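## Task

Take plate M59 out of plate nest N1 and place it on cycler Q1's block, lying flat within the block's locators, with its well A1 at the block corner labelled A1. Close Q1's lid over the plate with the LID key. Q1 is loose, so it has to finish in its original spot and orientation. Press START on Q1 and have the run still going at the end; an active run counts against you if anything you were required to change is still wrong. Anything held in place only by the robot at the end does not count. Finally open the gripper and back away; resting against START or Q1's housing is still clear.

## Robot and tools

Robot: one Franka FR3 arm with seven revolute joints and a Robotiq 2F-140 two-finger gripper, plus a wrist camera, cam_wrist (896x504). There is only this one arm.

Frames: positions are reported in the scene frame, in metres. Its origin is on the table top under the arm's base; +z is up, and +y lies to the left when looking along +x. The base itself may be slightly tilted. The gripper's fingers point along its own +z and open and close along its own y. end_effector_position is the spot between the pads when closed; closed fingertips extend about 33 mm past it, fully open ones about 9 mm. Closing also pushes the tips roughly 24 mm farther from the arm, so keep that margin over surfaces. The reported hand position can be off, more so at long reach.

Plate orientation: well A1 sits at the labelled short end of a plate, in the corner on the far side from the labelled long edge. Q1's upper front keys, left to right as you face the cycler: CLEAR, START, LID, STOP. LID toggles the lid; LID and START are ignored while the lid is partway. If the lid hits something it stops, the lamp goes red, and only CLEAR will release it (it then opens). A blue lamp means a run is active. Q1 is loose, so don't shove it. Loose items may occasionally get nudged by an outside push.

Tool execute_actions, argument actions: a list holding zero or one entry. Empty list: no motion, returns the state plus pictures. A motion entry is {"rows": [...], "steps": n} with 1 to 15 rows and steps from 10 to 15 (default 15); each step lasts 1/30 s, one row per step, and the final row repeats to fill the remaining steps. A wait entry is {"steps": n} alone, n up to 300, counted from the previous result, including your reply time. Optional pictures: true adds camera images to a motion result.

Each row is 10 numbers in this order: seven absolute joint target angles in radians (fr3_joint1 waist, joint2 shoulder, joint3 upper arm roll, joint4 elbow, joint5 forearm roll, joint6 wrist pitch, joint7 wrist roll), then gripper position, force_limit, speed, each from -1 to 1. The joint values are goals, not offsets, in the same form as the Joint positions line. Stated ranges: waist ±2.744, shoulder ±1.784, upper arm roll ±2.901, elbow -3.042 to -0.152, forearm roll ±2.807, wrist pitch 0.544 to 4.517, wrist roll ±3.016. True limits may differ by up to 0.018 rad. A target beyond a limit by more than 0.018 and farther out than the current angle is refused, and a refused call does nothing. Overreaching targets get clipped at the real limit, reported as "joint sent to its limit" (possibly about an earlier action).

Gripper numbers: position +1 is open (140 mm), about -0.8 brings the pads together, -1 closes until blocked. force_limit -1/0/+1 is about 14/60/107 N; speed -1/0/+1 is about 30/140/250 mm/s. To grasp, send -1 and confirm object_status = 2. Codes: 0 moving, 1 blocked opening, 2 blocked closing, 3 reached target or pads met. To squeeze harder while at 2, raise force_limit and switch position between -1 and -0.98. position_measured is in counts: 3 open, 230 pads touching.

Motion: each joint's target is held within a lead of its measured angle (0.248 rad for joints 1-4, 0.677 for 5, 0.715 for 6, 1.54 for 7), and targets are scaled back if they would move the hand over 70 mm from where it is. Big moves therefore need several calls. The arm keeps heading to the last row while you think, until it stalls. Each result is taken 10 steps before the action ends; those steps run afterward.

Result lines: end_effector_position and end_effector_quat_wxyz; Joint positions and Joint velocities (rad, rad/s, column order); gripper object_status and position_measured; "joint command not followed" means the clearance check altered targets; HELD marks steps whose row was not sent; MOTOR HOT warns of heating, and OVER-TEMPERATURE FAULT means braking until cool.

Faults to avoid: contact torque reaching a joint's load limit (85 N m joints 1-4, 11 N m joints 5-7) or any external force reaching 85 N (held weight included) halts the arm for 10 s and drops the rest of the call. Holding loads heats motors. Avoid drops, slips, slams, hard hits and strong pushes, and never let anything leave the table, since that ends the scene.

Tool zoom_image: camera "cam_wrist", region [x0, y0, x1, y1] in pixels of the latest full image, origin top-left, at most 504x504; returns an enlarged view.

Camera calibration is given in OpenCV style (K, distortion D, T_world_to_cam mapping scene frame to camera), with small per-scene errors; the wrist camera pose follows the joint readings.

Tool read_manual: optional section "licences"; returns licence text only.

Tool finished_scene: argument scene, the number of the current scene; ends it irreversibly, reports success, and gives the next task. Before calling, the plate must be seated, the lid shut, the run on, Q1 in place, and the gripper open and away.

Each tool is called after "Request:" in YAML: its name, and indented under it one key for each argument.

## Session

Request:
execute_actions:
  actions:
    - {"rows":[[-0.05,-0.805,0,-2.4,0,2.0,-1.57,-1,0,0]]}
  pictures: true

Request:
execute_actions:
  actions:
    - {"steps":90}
  pictures: true

Scene clock: 0.17 s of 10800.00 s.
end_effector_position=(+0.3360, -0.2440, +0.2114) position_measured=31 object_status=0 end_effector_quat_wxyz=(-0.005, -0.569, +0.792, +0.221)
Joint positions: [-0.695  0.145 -0.02  -2.129  0.103  1.826 -0.42 ]
Joint velocities: [ 1.857 -1.795  0.394 -1.656 -0.602  0.743 -2.898]
Steps of this call (steps 1 to 5: the first 5 steps of this action). Readings (joint positions | what the end effector reports):
1: [-0.939 0.397 -0.047 -1.864 0.259 1.659 0.078] | position_measured=3 object_status=0
2: [-0.884 0.331 -0.051 -1.947 0.195 1.719 -0.076] | position_measured=9 object_status=0
4: [-0.760 0.205 -0.031 -2.072 0.125 1.796 -0.319] | position_measured=24 object_status=0
5: the state above
camera_calibration (this result's frames):
cam_wrist: T_world_to_cam=[[-0.837824, 0.398044, 0.373647, 0.300265], [0.538907, 0.712491, 0.449372, -0.0843022], [-0.0873502, 0.577855, -0.811451, 0.527995], [0, 0, 0, 1]] pos_world=[0.343121, -0.364559, 0.354132]

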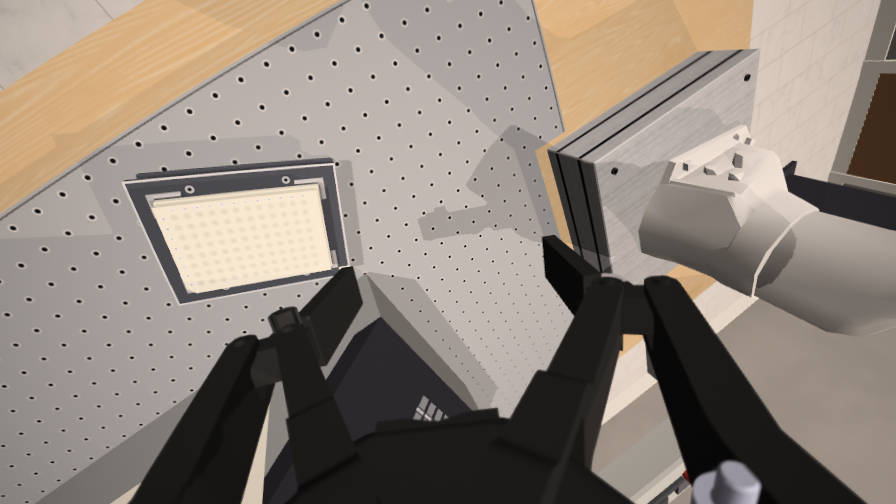

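Scene clock: 3.17 s of 10800.00 s.
end_effector_position=(+0.4167, -0.0102, +0.5137) position_measured=233 object_status=3 end_effector_quat_wxyz=(+0.004, +0.979, -0.019, +0.205)
Joint positions: [-0.051 -0.806  0.001 -2.399  0.003  1.996 -1.564]
Joint velocities: [ 0.001  0.001 -0.    -0.    -0.    -0.     0.   ]
Kept back: nothing.
Steps of this call (steps 1 to 10: the last 10 steps of your previous action; steps 11 to 75: the robot went on to your last target; steps 76 to 90: nothing new was sent). Readings (joint positions | what the end effector reports):
1: [-0.631 0.084 -0.011 -2.186 0.085 1.851 -0.512] | position_measured=39 object_status=0
2: [-0.566 0.025 -0.004 -2.239 0.070 1.871 -0.598] | position_measured=47 object_status=0
4: [-0.444 -0.083 0.007 -2.310 0.050 1.899 -0.737] | position_measured=62 object_status=0
8: [-0.249 -0.265 0.012 -2.360 0.030 1.933 -0.922] | position_measured=92 object_status=0
90: the state above
The arm was judged still, so your last target was given up. Only a new action makes it travel on or press farther. Fingers that are still opening or closing keep moving.
camera_calibration (this result's frames):
cam_wrist: T_world_to_cam=[[-0.172663, -0.981867, -0.0782634, 0.102767], [-0.978019, 0.180331, -0.104686, 0.481148], [0.116901, 0.0584677, -0.991421, 0.647299], [0, 0, 0, 1]] pos_world=[0.412646, -0.0237089, 0.700158]

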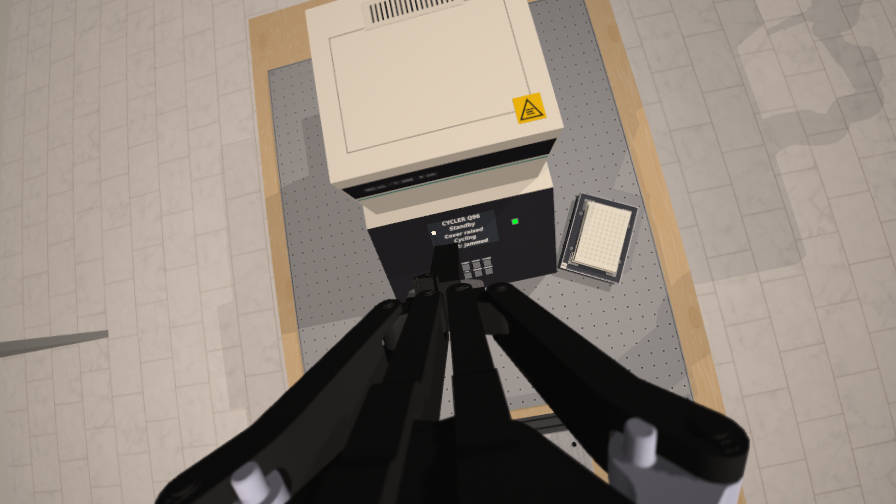

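Request:
execute_actions:
  actions:
    - {"rows":[[-0.02,-0.45,0,-2.93,0,2.8,-1.57,-1,0,0]]}

Request:
execute_actions:
  actions:
    - {"steps":60}
  pictures: true

Scene clock: 3.67 s of 10800.00 s.
end_effector_position=(+0.4589, -0.0062, +0.4351) position_measured=233 object_status=3 end_effector_quat_wxyz=(+0.003, +0.979, -0.013, +0.203)
Joint positions: [-0.038 -0.682  0.001 -2.523  0.003  2.242 -1.564]
Joint velocities: [ 0.069  1.005 -0.001 -0.948 -0.     1.313 -0.001]
Steps of this call (steps 1 to 10: nothing new was sent; steps 11 to 15: the first 5 steps of this action). Readings (joint positions | what the end effector reports):
11: [-0.049 -0.798 0.001 -2.411 0.003 2.039 -1.564] | position_measured=233 object_status=3
12: [-0.046 -0.775 0.001 -2.433 0.003 2.092 -1.564] | position_measured=233 object_status=3
14: [-0.040 -0.715 0.001 -2.492 0.003 2.194 -1.564] | position_measured=233 object_status=3
15: the state above

Scene clock: 5.67 s of 10800.00 s.
end_effector_position=(+0.4195, -0.0003, +0.2121) position_measured=233 object_status=3 end_effector_quat_wxyz=(+0.002, +0.987, -0.005, +0.162)
Joint positions: [-0.021 -0.449  0.001 -2.929  0.003  2.796 -1.564]
Joint velocities: [-0.001 -0.     0.001 -0.    -0.001 -0.     0.001]
Kept back: nothing.
Steps of this call (steps 1 to 10: the last 10 steps of your previous action; steps 11 to 45: the robot went on to your last target; steps 46 to 60: nothing new was sent). Readings (joint positions | what the end effector reports):
1: [-0.035 -0.649 0.001 -2.556 0.003 2.287 -1.564] | position_measured=233 object_status=3
2: [-0.033 -0.617 0.001 -2.593 0.003 2.332 -1.564] | position_measured=233 object_status=3
4: [-0.030 -0.560 0.001 -2.676 0.003 2.420 -1.564] | position_measured=233 object_status=3
8: [-0.024 -0.473 0.001 -2.865 0.003 2.597 -1.564] | position_measured=233 object_status=3
60: the state above
The arm was judged still, so your last target was given up. Only a new action makes it travel on or press farther. Fingers that are still opening or closing keep moving.
camera_calibration (this result's frames):
cam_wrist: T_world_to_cam=[[-0.151999, -0.98628, -0.0644037, 0.0777465], [-0.988004, 0.153417, -0.0176437, 0.436206], [0.0272823, 0.0609493, -0.997768, 0.386293], [0, 0, 0, 1]] pos_world=[0.432252, -0.0137858, 0.398134]

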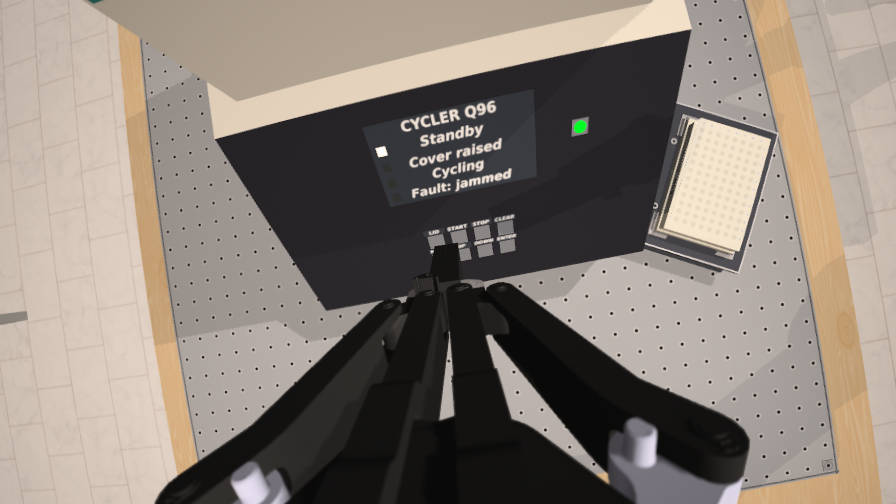

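Request:
execute_actions:
  actions:
    - {"rows":[[-0.006,-0.316,0,-2.945,0,2.962,-1.57,-1,0,0]]}

Request:
execute_actions:
  actions:
    - {"steps":35}

Request:
execute_actions:
  actions:
    - {"rows":[[-0.006,-0.284,0,-2.945,0,2.99,-1.57,-1,0,0]]}

Request:
execute_actions:
  actions:
    - {"steps":25}
  pictures: true

Scene clock: 6.37 s of 10800.00 s.
end_effector_position=(+0.4129, +0.0043, +0.1741) position_measured=233 object_status=3 end_effector_quat_wxyz=(+0.001, +0.989, +0.000, +0.146)
Joint positions: [-0.009 -0.332  0.    -2.944  0.003  2.895 -1.564]
Joint velocities: [ 0.026  0.294 -0.001 -0.094  0.     0.337  0.   ]
Steps of this call (steps 1 to 16: nothing new was sent; steps 17 to 21: the first 5 steps of this action). Readings (joint positions | what the end effector reports):
17: [-0.018 -0.428 0.000 -2.927 0.003 2.823 -1.564] | position_measured=233 object_status=3
18: [-0.015 -0.393 0.000 -2.928 0.003 2.849 -1.564] | position_measured=233 object_status=3
20: [-0.010 -0.344 0.000 -2.940 0.003 2.883 -1.564] | position_measured=233 object_status=3
21: the state above

Scene clock: 7.53 s of 10800.00 s.
end_effector_position=(+0.4254, +0.0051, +0.1784) position_measured=233 object_status=3 end_effector_quat_wxyz=(+0.001, +0.986, +0.001, +0.168)
Joint positions: [-0.007 -0.318  0.    -2.946  0.003  2.958 -1.564]
Joint velocities: [-0.     0.     0.001 -0.     0.     0.001 -0.   ]
Kept back: nothing.
Steps of this call (steps 1 to 10: the last 10 steps of your previous action; steps 11 to 30: the robot went on to your last target; steps 31 to 35: nothing new was sent). Readings (joint positions | what the end effector reports):
1: [-0.008 -0.325 0.000 -2.946 0.003 2.905 -1.564] | position_measured=233 object_status=3
2: [-0.008 -0.321 0.000 -2.946 0.003 2.914 -1.564] | position_measured=233 object_status=3
4: [-0.008 -0.318 0.000 -2.946 0.003 2.928 -1.564] | position_measured=233 object_status=3
8: [-0.007 -0.318 0.000 -2.946 0.003 2.945 -1.564] | position_measured=233 object_status=3
35: the state above
The arm was judged still, so your last target was given up. Only a new action makes it travel on or press farther. Fingers that are still opening or closing keep moving.

Scene clock: 7.70 s of 10800.00 s.
end_effector_position=(+0.4240, +0.0051, +0.1701) position_measured=233 object_status=3 end_effector_quat_wxyz=(+0.001, +0.987, +0.001, +0.163)
Joint positions: [-0.007 -0.289  0.    -2.945  0.003  2.975 -1.564]
Joint velocities: [ 0.001  0.067  0.    -0.001  0.     0.059  0.001]
Steps of this call (steps 1 to 5: the first 5 steps of this action). Readings (joint positions | what the end effector reports):
1: [-0.007 -0.313 0.000 -2.945 0.003 2.963 -1.564] | position_measured=233 object_status=3
2: [-0.007 -0.304 0.000 -2.945 0.003 2.967 -1.564] | position_measured=233 object_status=3
4: [-0.007 -0.292 0.000 -2.945 0.003 2.973 -1.564] | position_measured=233 object_status=3
5: the state above

Scene clock: 8.53 s of 10800.00 s.
end_effector_position=(+0.4261, +0.0051, +0.1706) position_measured=233 object_status=3 end_effector_quat_wxyz=(+0.001, +0.986, +0.001, +0.167)
Joint positions: [-0.007 -0.286  0.    -2.945  0.003  2.986 -1.564]
Joint velocities: [-0.002 -0.001 -0.001 -0.001 -0.003  0.001 -0.001]
Kept back: nothing.
Steps of this call (steps 1 to 10: the last 10 steps of your previous action; steps 11 to 25: the robot went on to your last target). Readings (joint positions | what the end effector reports):
1: [-0.007 -0.287 0.000 -2.945 0.003 2.977 -1.564] | position_measured=233 object_status=3
2: [-0.007 -0.287 0.000 -2.945 0.003 2.978 -1.564] | position_measured=233 object_status=3
4: [-0.007 -0.286 0.000 -2.945 0.003 2.981 -1.564] | position_measured=233 object_status=3
8: [-0.007 -0.286 0.000 -2.945 0.003 2.984 -1.564] | position_measured=233 object_status=3
25: the state above
camera_calibration (this result's frames):
cam_wrist: T_world_to_cam=[[-0.137992, -0.98825, -0.0657267, 0.0756998], [-0.989721, 0.140105, -0.0286851, 0.443855], [0.0375567, 0.0610928, -0.997425, 0.339991], [0, 0, 0, 1]] pos_world=[0.43697, -0.00814718, 0.356823]

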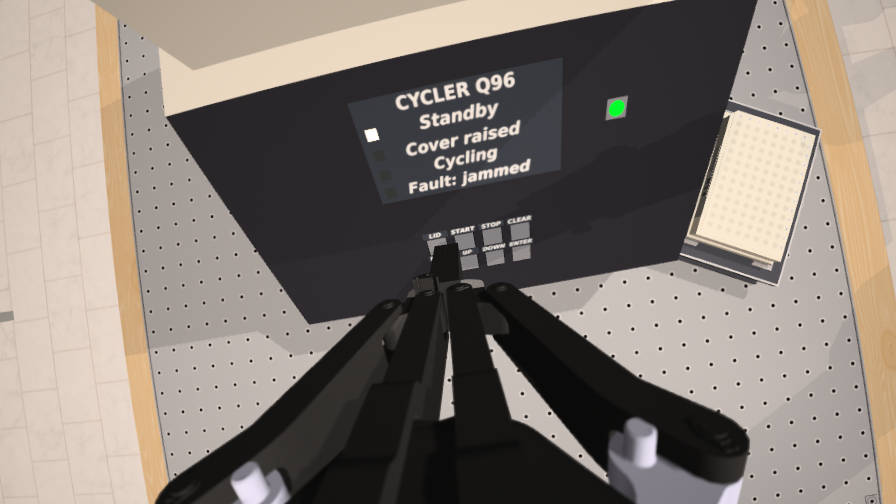

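Request:
execute_actions:
  actions:
    - {"rows":[[0.011,-0.284,0,-2.945,0,2.99,-1.57,-1,0,0]]}

Request:
execute_actions:
  actions:
    - {"steps":20}

Request:
execute_actions:
  actions:
    - {"rows":[[0.011,-0.258,0,-2.945,0,3.014,-1.57,-1,0,0]]}

Request:
execute_actions:
  actions:
    - {"steps":40}
  pictures: true

Scene clock: 9.03 s of 10800.00 s.
end_effector_position=(+0.4260, +0.0112, +0.1706) position_measured=233 object_status=3 end_effector_quat_wxyz=(-0.000, +0.986, +0.008, +0.167)
Joint positions: [ 0.008 -0.286 -0.001 -2.945  0.003  2.986 -1.564]
Joint velocities: [ 0.032 -0.001  0.001 -0.     0.001 -0.001 -0.   ]
Steps of this call (steps 1 to 10: the robot went on to your last target; steps 11 to 15: the first 5 steps of this action). Readings (joint positions | what the end effector reports):
11: [-0.004 -0.286 -0.001 -2.945 0.003 2.986 -1.564] | position_measured=233 object_status=3
12: [0.001 -0.286 -0.001 -2.945 0.003 2.986 -1.564] | position_measured=233 object_status=3
14: [0.006 -0.286 -0.001 -2.945 0.003 2.986 -1.564] | position_measured=233 object_status=3
15: the state above

Scene clock: 9.70 s of 10800.00 s.
end_effector_position=(+0.4260, +0.0121, +0.1706) position_measured=233 object_status=3 end_effector_quat_wxyz=(-0.000, +0.986, +0.009, +0.167)
Joint positions: [ 0.01  -0.286 -0.001 -2.945  0.003  2.986 -1.564]
Joint velocities: [-0.    -0.001  0.001  0.001  0.001  0.001  0.001]
Kept back: nothing.
Steps of this call (steps 1 to 10: the last 10 steps of your previous action; steps 11 to 15: the robot went on to your last target; steps 16 to 20: nothing new was sent). Readings (joint positions | what the end effector reports):
1: [0.008 -0.286 -0.001 -2.945 0.003 2.986 -1.564] | position_measured=233 object_status=3
2: [0.009 -0.286 -0.001 -2.945 0.003 2.986 -1.564] | position_measured=233 object_status=3
4: [0.009 -0.286 -0.001 -2.945 0.003 2.986 -1.564] | position_measured=233 object_status=3
8: [0.010 -0.286 -0.001 -2.945 0.003 2.986 -1.564] | position_measured=233 object_status=3
20: the state above
The arm was judged still, so your last target was given up. Only a new action makes it travel on or press farther. Fingers that are still opening or closing keep moving.

Scene clock: 9.87 s of 10800.00 s.
end_effector_position=(+0.4257, +0.0121, +0.1656) position_measured=233 object_status=3 end_effector_quat_wxyz=(-0.000, +0.986, +0.009, +0.165)
Joint positions: [ 0.01  -0.267 -0.001 -2.944  0.003  3.001 -1.564]
Joint velocities: [ 0.001  0.001 -0.    -0.009 -0.001  0.026 -0.   ]
Steps of this call (steps 1 to 5: the first 5 steps of this action). Readings (joint positions | what the end effector reports):
1: [0.010 -0.282 -0.001 -2.944 0.003 2.990 -1.564] | position_measured=233 object_status=3
2: [0.010 -0.274 -0.001 -2.944 0.003 2.994 -1.564] | position_measured=233 object_status=3
4: [0.010 -0.267 -0.001 -2.944 0.003 3.000 -1.564] | position_measured=233 object_status=3
5: the state above

Scene clock: 11.20 s of 10800.00 s.
end_effector_position=(+0.4257, +0.0121, +0.1655) position_measured=233 object_status=3 end_effector_quat_wxyz=(-0.000, +0.986, +0.009, +0.166)
Joint positions: [ 0.01  -0.267 -0.001 -2.946  0.003  3.003 -1.564]
Joint velocities: [ 0.002 -0.001  0.     0.001 -0.    -0.     0.   ]
Kept back: nothing.
Steps of this call (steps 1 to 10: the last 10 steps of your previous action; steps 11 to 15: the robot went on to your last target; steps 16 to 40: nothing new was sent). Readings (joint positions | what the end effector reports):
1: [0.010 -0.267 -0.001 -2.945 0.003 3.001 -1.564] | position_measured=233 object_status=3
2: [0.010 -0.267 -0.001 -2.945 0.003 3.002 -1.564] | position_measured=233 object_status=3
4: [0.010 -0.267 -0.001 -2.945 0.003 3.002 -1.564] | position_measured=233 object_status=3
8: [0.010 -0.267 -0.001 -2.945 0.003 3.003 -1.564] | position_measured=233 object_status=3
40: the state above
The arm was judged still, so your last target was given up. Only a new action makes it travel on or press farther. Fingers that are still opening or closing keep moving.
camera_calibration (this result's frames):
cam_wrist: T_world_to_cam=[[-0.121886, -0.990388, -0.0653909, 0.0753422], [-0.991947, 0.123832, -0.0265821, 0.443096], [0.0344242, 0.0616244, -0.997506, 0.335831], [0, 0, 0, 1]] pos_world=[0.43715, -0.000947079, 0.351699]

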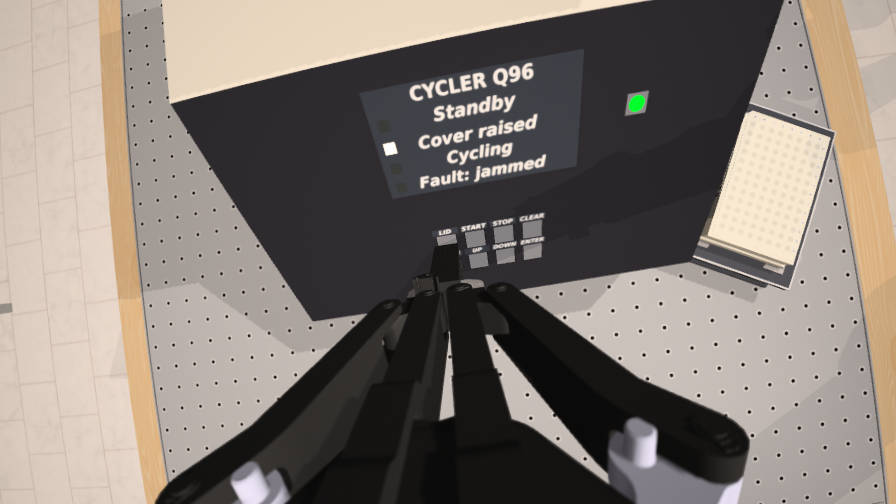

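Request:
execute_actions:
  actions:
    - {"rows":[[0.011,-0.45,0,-2.93,0,2.8,-1.57,-1,0,0]]}

Request:
execute_actions:
  actions:
    - {"steps":15}

Request:
execute_actions:
  actions:
    - {"rows":[[-0.05,-0.805,0,-2.622,0,2.35,-1.57,-1,0,0]]}

Request:
execute_actions:
  actions:
    - {"steps":60}
  pictures: true

Request:
zoom_image:
  camera: "cam_wrist"
  region: [330,80,700,360]

Request:
execute_actions:
  actions:
    - {"rows":[[-0.6,-0.5,0,-2.5,0,2.1,-1.6,0.55,-0.5,0]]}

Request:
execute_actions:
  actions:
    - {"steps":25}

Request:
execute_actions:
  actions:
    - {"rows":[[-0.6,-0.066,0,-2.305,0,2.239,-1.6,0.55,-0.5,0]]}

Request:
execute_actions:
  actions:
    - {"steps":45}
  pictures: true

Request:
zoom_image:
  camera: "cam_wrist"
  region: [330,60,600,300]

Scene clock: 12.20 s of 10800.00 s.
end_effector_position=(+0.4387, +0.0130, +0.2204) position_measured=233 object_status=3 end_effector_quat_wxyz=(-0.001, +0.981, +0.010, +0.194)
Joint positions: [ 0.01  -0.429 -0.001 -2.929  0.003  2.882 -1.564]
Joint velocities: [-0.001 -0.409  0.001  0.104  0.001 -0.411 -0.   ]
Steps of this call (steps 1 to 25: nothing new was sent; steps 26 to 30: the first 5 steps of this action). Readings (joint positions | what the end effector reports):
26: [0.010 -0.295 -0.001 -2.948 0.003 2.970 -1.564] | position_measured=233 object_status=3
27: [0.010 -0.345 -0.001 -2.948 0.003 2.938 -1.564] | position_measured=233 object_status=3
29: [0.010 -0.411 -0.001 -2.933 0.003 2.897 -1.564] | position_measured=233 object_status=3
30: the state above

Scene clock: 12.70 s of 10800.00 s.
end_effector_position=(+0.4229, +0.0126, +0.2144) position_measured=233 object_status=3 end_effector_quat_wxyz=(-0.001, +0.986, +0.010, +0.168)
Joint positions: [ 0.01  -0.448 -0.001 -2.928  0.003  2.808 -1.564]
Joint velocities: [ 0.     0.     0.001 -0.001 -0.001 -0.024 -0.001]
Kept back: nothing.
Steps of this call (steps 1 to 10: the last 10 steps of your previous action; steps 11 to 15: the robot went on to your last target). Readings (joint positions | what the end effector reports):
1: [0.010 -0.439 -0.001 -2.926 0.003 2.870 -1.564] | position_measured=233 object_status=3
2: [0.010 -0.444 -0.001 -2.926 0.003 2.859 -1.564] | position_measured=233 object_status=3
4: [0.010 -0.447 -0.001 -2.927 0.003 2.841 -1.564] | position_measured=233 object_status=3
8: [0.010 -0.448 -0.001 -2.928 0.003 2.820 -1.564] | position_measured=233 object_status=3
15: the state above

Scene clock: 12.87 s of 10800.00 s.
end_effector_position=(+0.4647, +0.0019, +0.3125) position_measured=233 object_status=3 end_effector_quat_wxyz=(+0.001, +0.975, -0.003, +0.223)
Joint positions: [-0.018 -0.581  0.001 -2.801  0.002  2.661 -1.564]
Joint velocities: [-0.133 -0.951  0.001  0.81  -0.    -0.666  0.   ]
Steps of this call (steps 1 to 5: the first 5 steps of this action). Readings (joint positions | what the end effector reports):
1: [0.005 -0.462 0.001 -2.916 0.002 2.771 -1.564] | position_measured=233 object_status=3
2: [-0.002 -0.490 0.001 -2.889 0.002 2.736 -1.564] | position_measured=233 object_status=3
4: [-0.013 -0.550 0.001 -2.829 0.002 2.685 -1.564] | position_measured=233 object_status=3
5: the state above

Scene clock: 14.87 s of 10800.00 s.
end_effector_position=(+0.4571, -0.0115, +0.4576) position_measured=233 object_status=3 end_effector_quat_wxyz=(+0.005, +0.962, -0.018, +0.271)
Joint positions: [-0.049 -0.806  0.    -2.621  0.002  2.354 -1.564]
Joint velocities: [-0.    -0.    -0.001 -0.     0.     0.001  0.   ]
Kept back: nothing.
Steps of this call (steps 1 to 10: the last 10 steps of your previous action; steps 11 to 45: the robot went on to your last target; steps 46 to 60: nothing new was sent). Readings (joint positions | what the end effector reports):
1: [-0.022 -0.614 0.001 -2.774 0.002 2.635 -1.564] | position_measured=233 object_status=3
2: [-0.027 -0.647 0.001 -2.746 0.002 2.607 -1.564] | position_measured=233 object_status=3
4: [-0.037 -0.718 0.001 -2.689 0.002 2.537 -1.564] | position_measured=233 object_status=3
8: [-0.047 -0.802 0.000 -2.621 0.002 2.444 -1.564] | position_measured=233 object_status=3
60: the state above
The arm was judged still, so your last target was given up. Only a new action makes it travel on or press farther. Fingers that are still opening or closing keep moving.
camera_calibration (this result's frames):
cam_wrist: T_world_to_cam=[[-0.158961, -0.982579, -0.0962807, 0.106046], [-0.955176, 0.177727, -0.236754, 0.564945], [0.249741, 0.0543302, -0.966787, 0.514929], [0, 0, 0, 1]] pos_world=[0.42788, -0.0241842, 0.64179]

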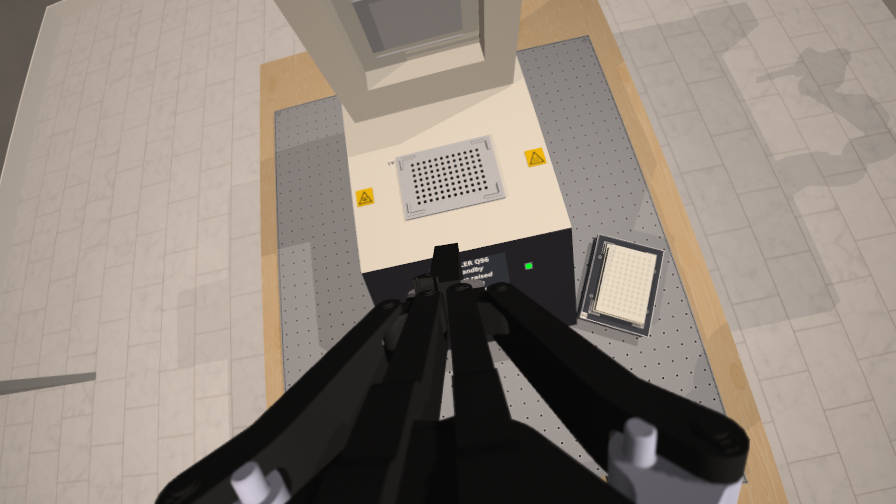

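Region (330, 80, 700, 360) of cam_wrist's 896x504 image, scaled by 1.362, with more detail than that image has; it fills the top 381 rows of this view, and the rest is white.

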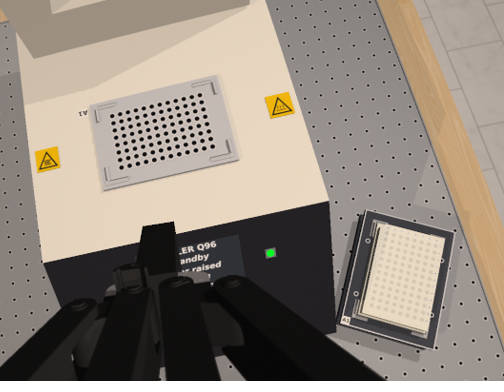

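Scene clock: 15.03 s of 10800.00 s.
end_effector_position=(+0.4521, -0.0812, +0.4167) position_measured=204 object_status=0 end_effector_quat_wxyz=(+0.021, +0.976, -0.090, +0.196)
Joint positions: [-0.206 -0.664  0.008 -2.552  0.002  2.276 -1.569]
Joint velocities: [-1.025  0.839 -0.032  0.234  0.    -0.42  -0.025]
Steps of this call (steps 1 to 5: the first 5 steps of this action). Readings (joint positions | what the end effector reports):
1: [-0.071 -0.789 0.008 -2.605 0.002 2.337 -1.565] | position_measured=233 object_status=0
2: [-0.104 -0.756 0.009 -2.586 0.002 2.321 -1.566] | position_measured=233 object_status=0
4: [-0.171 -0.693 0.008 -2.561 0.002 2.291 -1.568] | position_measured=212 object_status=0
5: the state above

Scene clock: 15.87 s of 10800.00 s.
end_effector_position=(+0.3530, -0.2316, +0.3445) position_measured=59 object_status=3 end_effector_quat_wxyz=(+0.016, +0.959, -0.277, +0.056)
Joint positions: [-0.599 -0.501 -0.001 -2.502  0.002  2.106 -1.591]
Joint velocities: [-0.001 -0.002  0.001  0.001  0.    -0.013 -0.008]
Kept back: nothing.
Steps of this call (steps 1 to 10: the last 10 steps of your previous action; steps 11 to 25: the robot went on to your last target). Readings (joint positions | what the end effector reports):
1: [-0.243 -0.637 0.008 -2.545 0.002 2.262 -1.570] | position_measured=197 object_status=0
2: [-0.281 -0.614 0.008 -2.539 0.002 2.248 -1.571] | position_measured=189 object_status=0
4: [-0.363 -0.575 0.008 -2.528 0.002 2.222 -1.573] | position_measured=174 object_status=0
8: [-0.529 -0.521 0.002 -2.510 0.002 2.169 -1.578] | position_measured=144 object_status=0
25: the state above

Scene clock: 16.03 s of 10800.00 s.
end_effector_position=(+0.4107, -0.2696, +0.3155) position_measured=59 object_status=3 end_effector_quat_wxyz=(+0.013, +0.960, -0.277, +0.044)
Joint positions: [-0.599 -0.235 -0.001 -2.333  0.002  2.179 -1.592]
Joint velocities: [-0.002  1.677  0.     0.404  0.     0.339 -0.001]
Steps of this call (steps 1 to 5: the first 5 steps of this action). Readings (joint positions | what the end effector reports):
1: [-0.599 -0.472 -0.001 -2.473 0.002 2.111 -1.591] | position_measured=59 object_status=3
2: [-0.599 -0.416 -0.001 -2.425 0.002 2.130 -1.592] | position_measured=59 object_status=3
4: [-0.599 -0.293 -0.001 -2.351 0.002 2.167 -1.592] | position_measured=59 object_status=3
5: the state above

Scene clock: 17.53 s of 10800.00 s.
end_effector_position=(+0.4163, -0.2734, +0.2486) position_measured=59 object_status=3 end_effector_quat_wxyz=(-0.000, +0.961, -0.276, +0.002)
Joint positions: [-0.599 -0.065 -0.001 -2.307  0.002  2.235 -1.594]
Joint velocities: [-0.     0.     0.     0.     0.     0.     0.001]
Kept back: nothing.
Steps of this call (steps 1 to 10: the last 10 steps of your previous action; steps 11 to 30: the robot went on to your last target; steps 31 to 45: nothing new was sent). Readings (joint positions | what the end effector reports):
1: [-0.599 -0.181 -0.001 -2.322 0.002 2.190 -1.592] | position_measured=59 object_status=3
2: [-0.599 -0.136 -0.001 -2.318 0.002 2.198 -1.592] | position_measured=59 object_status=3
4: [-0.599 -0.083 -0.001 -2.319 0.002 2.208 -1.592] | position_measured=59 object_status=3
8: [-0.599 -0.063 -0.001 -2.314 0.002 2.221 -1.593] | position_measured=59 object_status=3
45: the state above
The arm was judged still, so your last target was given up. Only a new action makes it travel on or press farther. Fingers that are still opening or closing keep moving.
camera_calibration (this result's frames):
cam_wrist: T_world_to_cam=[[-0.655453, -0.754967, -0.0201471, 0.0721126], [-0.725303, 0.621815, 0.295434, 0.416486], [-0.210515, 0.208256, -0.955151, 0.568133], [0, 0, 0, 1]] pos_world=[0.468946, -0.322852, 0.421062]

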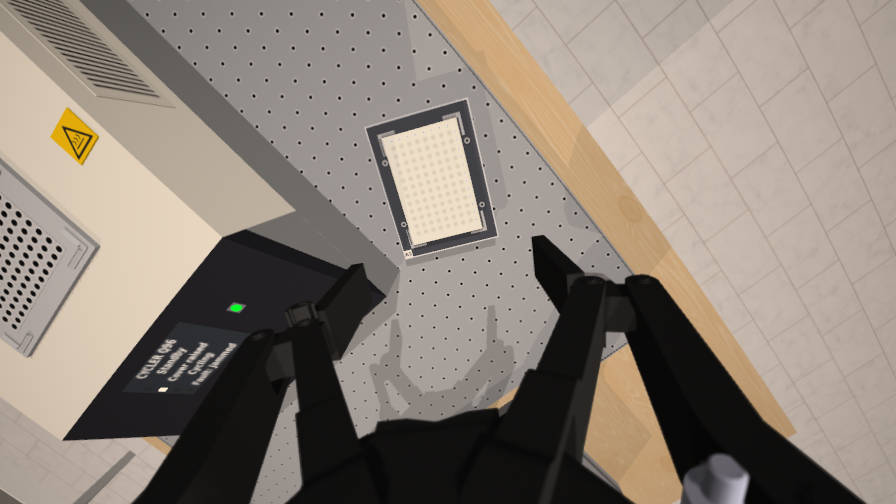

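Region (330, 60, 600, 300) of cam_wrist's 896x504 image, scaled by 1.867, with more detail than that image has.

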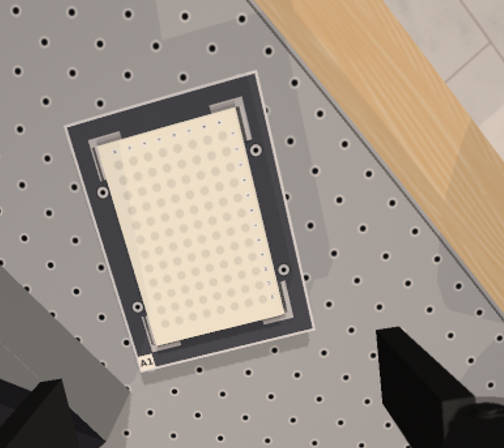

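Request:
execute_actions:
  actions:
    - {"rows":[[-0.567,0.0,0,-2.22,0,2.22,1.49,0.55,-0.5,0]]}

Request:
execute_actions:
  actions:
    - {"steps":70}

Request:
execute_actions:
  actions:
    - {"rows":[[-0.567,0.17,0,-2.23,0,2.4,1.49,0.55,-0.5,0]]}

Request:
execute_actions:
  actions:
    - {"steps":15}

Request:
execute_actions:
  actions:
    - {"rows":[[-0.567,0.335,0,-2.217,0,2.555,1.49,0.55,-0.5,0]]}

Request:
execute_actions:
  actions:
    - {"steps":45}
  pictures: true

Scene clock: 18.47 s of 10800.00 s.
end_effector_position=(+0.4447, -0.2748, +0.2526) position_measured=59 object_status=3 end_effector_quat_wxyz=(-0.001, +0.799, -0.601, +0.008)
Joint positions: [-0.572 -0.01  -0.    -2.233  0.001  2.229 -0.836]
Joint velocities: [ 0.086  0.122  0.026  0.151  0.002 -0.02   4.572]
Steps of this call (steps 1 to 23: nothing new was sent; steps 24 to 28: the first 5 steps of this action). Readings (joint positions | what the end effector reports):
24: [-0.594 -0.053 -0.003 -2.290 0.001 2.230 -1.464] | position_measured=59 object_status=3
25: [-0.587 -0.035 -0.003 -2.265 0.001 2.230 -1.306] | position_measured=59 object_status=3
27: [-0.575 -0.015 -0.001 -2.239 0.001 2.229 -0.993] | position_measured=59 object_status=3
28: the state above

Scene clock: 20.80 s of 10800.00 s.
end_effector_position=(+0.4480, -0.2740, +0.2528) position_measured=59 object_status=3 end_effector_quat_wxyz=(+0.007, +0.229, +0.973, -0.002)
Joint positions: [-0.568 -0.002  0.001 -2.222  0.001  2.224  1.483]
Joint velocities: [-0.     0.001 -0.     0.001 -0.001 -0.     0.003]
Kept back: nothing.
Steps of this call (steps 1 to 10: the last 10 steps of your previous action; steps 11 to 70: the robot went on to your last target). Readings (joint positions | what the end effector reports):
1: [-0.570 -0.006 0.000 -2.229 0.001 2.228 -0.680] | position_measured=59 object_status=3
2: [-0.568 -0.004 0.001 -2.226 0.001 2.227 -0.523] | position_measured=59 object_status=3
4: [-0.568 -0.003 0.001 -2.224 0.001 2.226 -0.210] | position_measured=59 object_status=3
8: [-0.568 -0.002 0.001 -2.222 0.001 2.225 0.375] | position_measured=59 object_status=3
70: the state above

Scene clock: 20.97 s of 10800.00 s.
end_effector_position=(+0.4497, -0.2749, +0.1822) position_measured=59 object_status=3 end_effector_quat_wxyz=(-0.015, +0.229, +0.973, +0.005)
Joint positions: [-0.568  0.144  0.001 -2.227  0.001  2.328  1.483]
Joint velocities: [-0.001  0.613 -0.001 -0.208  0.     0.353  0.004]
Steps of this call (steps 1 to 5: the first 5 steps of this action). Readings (joint positions | what the end effector reports):
1: [-0.568 0.015 0.001 -2.215 0.001 2.246 1.483] | position_measured=59 object_status=3
2: [-0.568 0.051 0.001 -2.210 0.001 2.275 1.483] | position_measured=59 object_status=3
4: [-0.568 0.120 0.001 -2.219 0.001 2.315 1.483] | position_measured=59 object_status=3
5: the state above

Scene clock: 21.47 s of 10800.00 s.
end_effector_position=(+0.4596, -0.2810, +0.1712) position_measured=59 object_status=3 end_effector_quat_wxyz=(+0.001, +0.229, +0.973, +0.000)
Joint positions: [-0.568  0.171  0.001 -2.231  0.001  2.392  1.484]
Joint velocities: [-0.001  0.002 -0.002  0.001 -0.001  0.022  0.   ]
Kept back: nothing.
Steps of this call (steps 1 to 10: the last 10 steps of your previous action; steps 11 to 15: the robot went on to your last target). Readings (joint positions | what the end effector reports):
1: [-0.568 0.160 0.001 -2.233 0.001 2.339 1.483] | position_measured=59 object_status=3
2: [-0.568 0.170 0.001 -2.236 0.001 2.348 1.483] | position_measured=59 object_status=3
4: [-0.568 0.175 0.001 -2.237 0.001 2.362 1.483] | position_measured=59 object_status=3
8: [-0.568 0.172 0.001 -2.232 0.001 2.381 1.483] | position_measured=59 object_status=3
15: the state above

Scene clock: 21.63 s of 10800.00 s.
end_effector_position=(+0.4588, -0.2805, +0.1065) position_measured=59 object_status=3 end_effector_quat_wxyz=(-0.015, +0.229, +0.973, +0.005)
Joint positions: [-0.568  0.315  0.001 -2.219  0.001  2.491  1.484]
Joint velocities: [-0.     0.52   0.    -0.136 -0.     0.304  0.   ]
Steps of this call (steps 1 to 5: the first 5 steps of this action). Readings (joint positions | what the end effector reports):
1: [-0.568 0.191 0.001 -2.221 0.001 2.417 1.484] | position_measured=59 object_status=3
2: [-0.568 0.229 0.001 -2.210 0.001 2.445 1.484] | position_measured=59 object_status=3
4: [-0.568 0.294 0.001 -2.214 0.001 2.480 1.484] | position_measured=59 object_status=3
5: the state above

Scene clock: 23.13 s of 10800.00 s.
end_effector_position=(+0.4695, -0.2870, +0.0999) position_measured=59 object_status=3 end_effector_quat_wxyz=(+0.004, +0.229, +0.973, -0.001)
Joint positions: [-0.568  0.336  0.001 -2.218  0.001  2.551  1.484]
Joint velocities: [ 0.    -0.001  0.001 -0.     0.001 -0.     0.001]
Kept back: nothing.
Steps of this call (steps 1 to 10: the last 10 steps of your previous action; steps 11 to 30: the robot went on to your last target; steps 31 to 45: nothing new was sent). Readings (joint positions | what the end effector reports):
1: [-0.568 0.328 0.001 -2.222 0.001 2.500 1.484] | position_measured=59 object_status=3
2: [-0.568 0.336 0.001 -2.224 0.001 2.508 1.484] | position_measured=59 object_status=3
4: [-0.568 0.339 0.001 -2.224 0.001 2.521 1.484] | position_measured=59 object_status=3
8: [-0.568 0.337 0.001 -2.219 0.001 2.538 1.484] | position_measured=59 object_status=3
45: the state above
The arm was judged still, so your last target was given up. Only a new action makes it travel on or press farther. Fingers that are still opening or closing keep moving.
camera_calibration (this result's frames):
cam_wrist: T_world_to_cam=[[0.579858, 0.814545, -0.0167728, -0.0361356], [0.778461, -0.547862, 0.306341, -0.535389], [0.240339, -0.190691, -0.951774, 0.113625], [0, 0, 0, 1]] pos_world=[0.410424, -0.242218, 0.271551]

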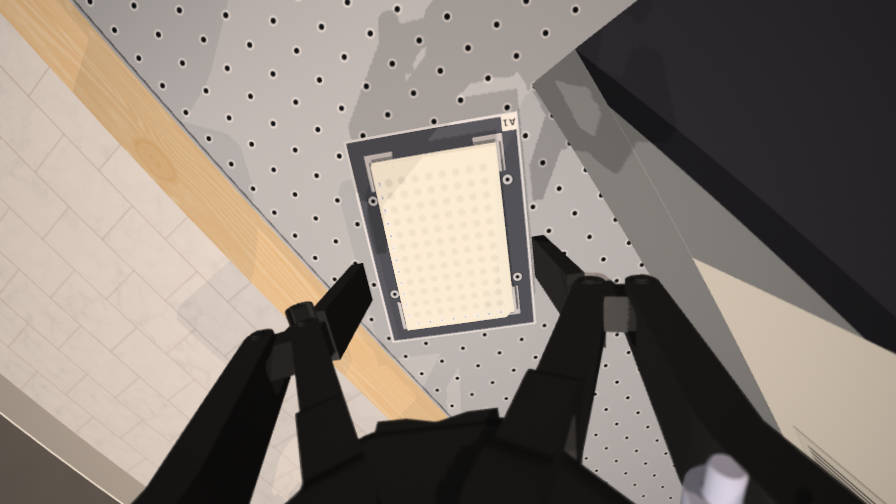

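Request:
execute_actions:
  actions:
    - {"rows":[[-0.575,0.305,0,-2.265,0,2.57,1.48,0.55,-0.5,0]]}

Request:
execute_actions:
  actions:
    - {"steps":25}

Request:
execute_actions:
  actions:
    - {"rows":[[-0.575,0.345,0,-2.262,0,2.61,1.48,0.55,-0.5,0]]}

Request:
execute_actions:
  actions:
    - {"steps":15}

Request:
execute_actions:
  actions:
    - {"rows":[[-0.575,0.38,0,-2.259,0,2.642,1.48,0.55,-0.5,0]]}

Request:
execute_actions:
  actions:
    - {"steps":30}

Request:
execute_actions:
  actions:
    - {"rows":[[-0.575,0.38,0,-2.259,0,2.642,1.48,-1,-0.5,-0.6]]}

Request:
execute_actions:
  actions:
    - {"steps":30}
  pictures: true

Scene clock: 24.00 s of 10800.00 s.
end_effector_position=(+0.4577, -0.2831, +0.1003) position_measured=59 object_status=3 end_effector_quat_wxyz=(+0.002, +0.232, +0.973, -0.000)
Joint positions: [-0.573  0.31   0.001 -2.257  0.001  2.56   1.484]
Joint velocities: [-0.016 -0.054 -0.    -0.083  0.001  0.032  0.   ]
Steps of this call (steps 1 to 21: nothing new was sent; steps 22 to 26: the first 5 steps of this action). Readings (joint positions | what the end effector reports):
22: [-0.568 0.330 0.001 -2.227 0.001 2.555 1.484] | position_measured=59 object_status=3
23: [-0.570 0.322 0.001 -2.240 0.001 2.556 1.484] | position_measured=59 object_status=3
25: [-0.572 0.313 0.001 -2.254 0.001 2.559 1.484] | position_measured=59 object_status=3
26: the state above

Scene clock: 24.83 s of 10800.00 s.
end_effector_position=(+0.4572, -0.2832, +0.1007) position_measured=59 object_status=3 end_effector_quat_wxyz=(+0.003, +0.232, +0.973, -0.001)
Joint positions: [-0.574  0.307  0.001 -2.263  0.001  2.566  1.484]
Joint velocities: [-0.001 -0.001  0.001 -0.001  0.     0.002 -0.001]
Kept back: nothing.
Steps of this call (steps 1 to 10: the last 10 steps of your previous action; steps 11 to 15: the robot went on to your last target; steps 16 to 25: nothing new was sent). Readings (joint positions | what the end effector reports):
1: [-0.573 0.309 0.001 -2.260 0.001 2.561 1.484] | position_measured=59 object_status=3
2: [-0.574 0.308 0.001 -2.261 0.001 2.562 1.484] | position_measured=59 object_status=3
4: [-0.574 0.307 0.001 -2.262 0.001 2.563 1.484] | position_measured=59 object_status=3
8: [-0.574 0.307 0.001 -2.263 0.001 2.565 1.484] | position_measured=59 object_status=3
25: the state above
The arm was judged still, so your last target was given up. Only a new action makes it travel on or press farther. Fingers that are still opening or closing keep moving.

Scene clock: 25.00 s of 10800.00 s.
end_effector_position=(+0.4556, -0.2823, +0.0857) position_measured=59 object_status=3 end_effector_quat_wxyz=(+0.000, +0.232, +0.973, +0.000)
Joint positions: [-0.574  0.339  0.001 -2.262  0.001  2.591  1.484]
Joint velocities: [-0.     0.116 -0.    -0.024 -0.001  0.077  0.   ]
Steps of this call (steps 1 to 5: the first 5 steps of this action). Readings (joint positions | what the end effector reports):
1: [-0.574 0.311 0.001 -2.262 0.001 2.572 1.484] | position_measured=59 object_status=3
2: [-0.574 0.320 0.001 -2.260 0.001 2.579 1.484] | position_measured=59 object_status=3
4: [-0.574 0.335 0.001 -2.261 0.001 2.588 1.484] | position_measured=59 object_status=3
5: the state above

Scene clock: 25.50 s of 10800.00 s.
end_effector_position=(+0.4577, -0.2836, +0.0840) position_measured=59 object_status=3 end_effector_quat_wxyz=(+0.004, +0.232, +0.973, -0.001)
Joint positions: [-0.574  0.345  0.001 -2.263  0.001  2.605  1.484]
Joint velocities: [-0.001  0.001  0.    -0.001 -0.001  0.006 -0.001]
Kept back: nothing.
Steps of this call (steps 1 to 10: the last 10 steps of your previous action; steps 11 to 15: the robot went on to your last target). Readings (joint positions | what the end effector reports):
1: [-0.574 0.342 0.001 -2.262 0.001 2.593 1.484] | position_measured=59 object_status=3
2: [-0.574 0.344 0.001 -2.263 0.001 2.595 1.484] | position_measured=59 object_status=3
4: [-0.574 0.345 0.001 -2.263 0.001 2.599 1.484] | position_measured=59 object_status=3
8: [-0.574 0.345 0.001 -2.263 0.001 2.603 1.484] | position_measured=59 object_status=3
15: the state above

Scene clock: 25.67 s of 10800.00 s.
end_effector_position=(+0.4562, -0.2827, +0.0706) position_measured=59 object_status=3 end_effector_quat_wxyz=(+0.001, +0.232, +0.973, -0.000)
Joint positions: [-0.574  0.375  0.001 -2.259  0.001  2.626  1.484]
Joint velocities: [ 0.001  0.105  0.    -0.012 -0.001  0.061  0.002]
Steps of this call (steps 1 to 5: the first 5 steps of this action). Readings (joint positions | what the end effector reports):
1: [-0.574 0.349 0.001 -2.260 0.001 2.611 1.484] | position_measured=59 object_status=3
2: [-0.574 0.357 0.001 -2.258 0.001 2.616 1.484] | position_measured=59 object_status=3
4: [-0.574 0.370 0.001 -2.259 0.001 2.623 1.484] | position_measured=59 object_status=3
5: the state above

Scene clock: 26.67 s of 10800.00 s.
end_effector_position=(+0.4581, -0.2838, +0.0691) position_measured=59 object_status=3 end_effector_quat_wxyz=(+0.005, +0.232, +0.973, -0.001)
Joint positions: [-0.574  0.379  0.001 -2.26   0.001  2.638  1.484]
Joint velocities: [-0.001  0.001  0.001  0.    -0.     0.     0.001]
Kept back: nothing.
Steps of this call (steps 1 to 10: the last 10 steps of your previous action; steps 11 to 30: the robot went on to your last target). Readings (joint positions | what the end effector reports):
1: [-0.574 0.377 0.001 -2.260 0.001 2.627 1.484] | position_measured=59 object_status=3
2: [-0.574 0.379 0.001 -2.260 0.001 2.629 1.484] | position_measured=59 object_status=3
4: [-0.574 0.379 0.001 -2.260 0.001 2.632 1.484] | position_measured=59 object_status=3
8: [-0.574 0.379 0.001 -2.260 0.001 2.635 1.484] | position_measured=59 object_status=3
30: the state above
The arm was judged still, so your last target was given up. Only a new action makes it travel on or press farther. Fingers that are still opening or closing keep moving.

Scene clock: 26.83 s of 10800.00 s.
end_effector_position=(+0.4581, -0.2839, +0.0691) position_measured=74 object_status=0 end_effector_quat_wxyz=(+0.005, +0.232, +0.973, -0.001)
Joint positions: [-0.574  0.379  0.001 -2.26   0.001  2.638  1.484]
Joint velocities: [-0.     0.     0.001 -0.     0.001  0.002  0.002]
Steps of this call (steps 1 to 5: the first 5 steps of this action). Readings (joint positions | what the end effector reports):
1: [-0.574 0.379 0.001 -2.260 0.001 2.638 1.484] | position_measured=59 object_status=0
2: [-0.574 0.379 0.001 -2.260 0.001 2.638 1.484] | position_measured=62 object_status=0
4: [-0.574 0.379 0.001 -2.260 0.001 2.638 1.484] | position_measured=70 object_status=0
5: the state above

Scene clock: 27.83 s of 10800.00 s.
end_effector_position=(+0.4600, -0.2820, +0.0698) position_measured=103 object_status=2 end_effector_quat_wxyz=(+0.006, +0.230, +0.973, -0.001)
Joint positions: [-0.572  0.378  0.003 -2.259  0.001  2.638  1.484]
Joint velocities: [ 0.001 -0.001  0.     0.001  0.001  0.001 -0.   ]
Kept back: nothing.
Steps of this call (steps 1 to 10: the last 10 steps of your previous action; steps 11 to 15: the robot went on to your last target; steps 16 to 30: nothing new was sent). Readings (joint positions | what the end effector reports):
1: [-0.574 0.379 0.001 -2.260 0.001 2.638 1.484] | position_measured=78 object_status=0
2: [-0.574 0.379 0.001 -2.260 0.001 2.638 1.484] | position_measured=82 object_status=0
4: [-0.574 0.379 0.002 -2.260 0.001 2.638 1.484] | position_measured=90 object_status=0
8: [-0.572 0.378 0.003 -2.259 0.001 2.638 1.484] | position_measured=103 object_status=0
30: the state above
The arm was judged still, so your last target was given up. Only a new action makes it travel on or press farther. Fingers that are still opening or closing keep moving.
camera_calibration (this result's frames):
cam_wrist: T_world_to_cam=[[0.581617, 0.813316, -0.0154481, -0.0364747], [0.776032, -0.549061, 0.310334, -0.515503], [0.243917, -0.192484, -0.950502, 0.0859853], [0, 0, 0, 1]] pos_world=[0.400288, -0.236826, 0.241144]

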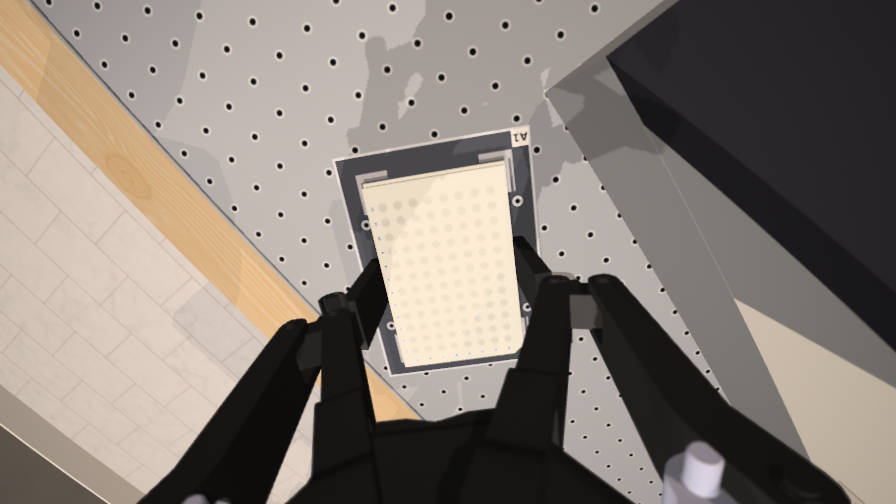

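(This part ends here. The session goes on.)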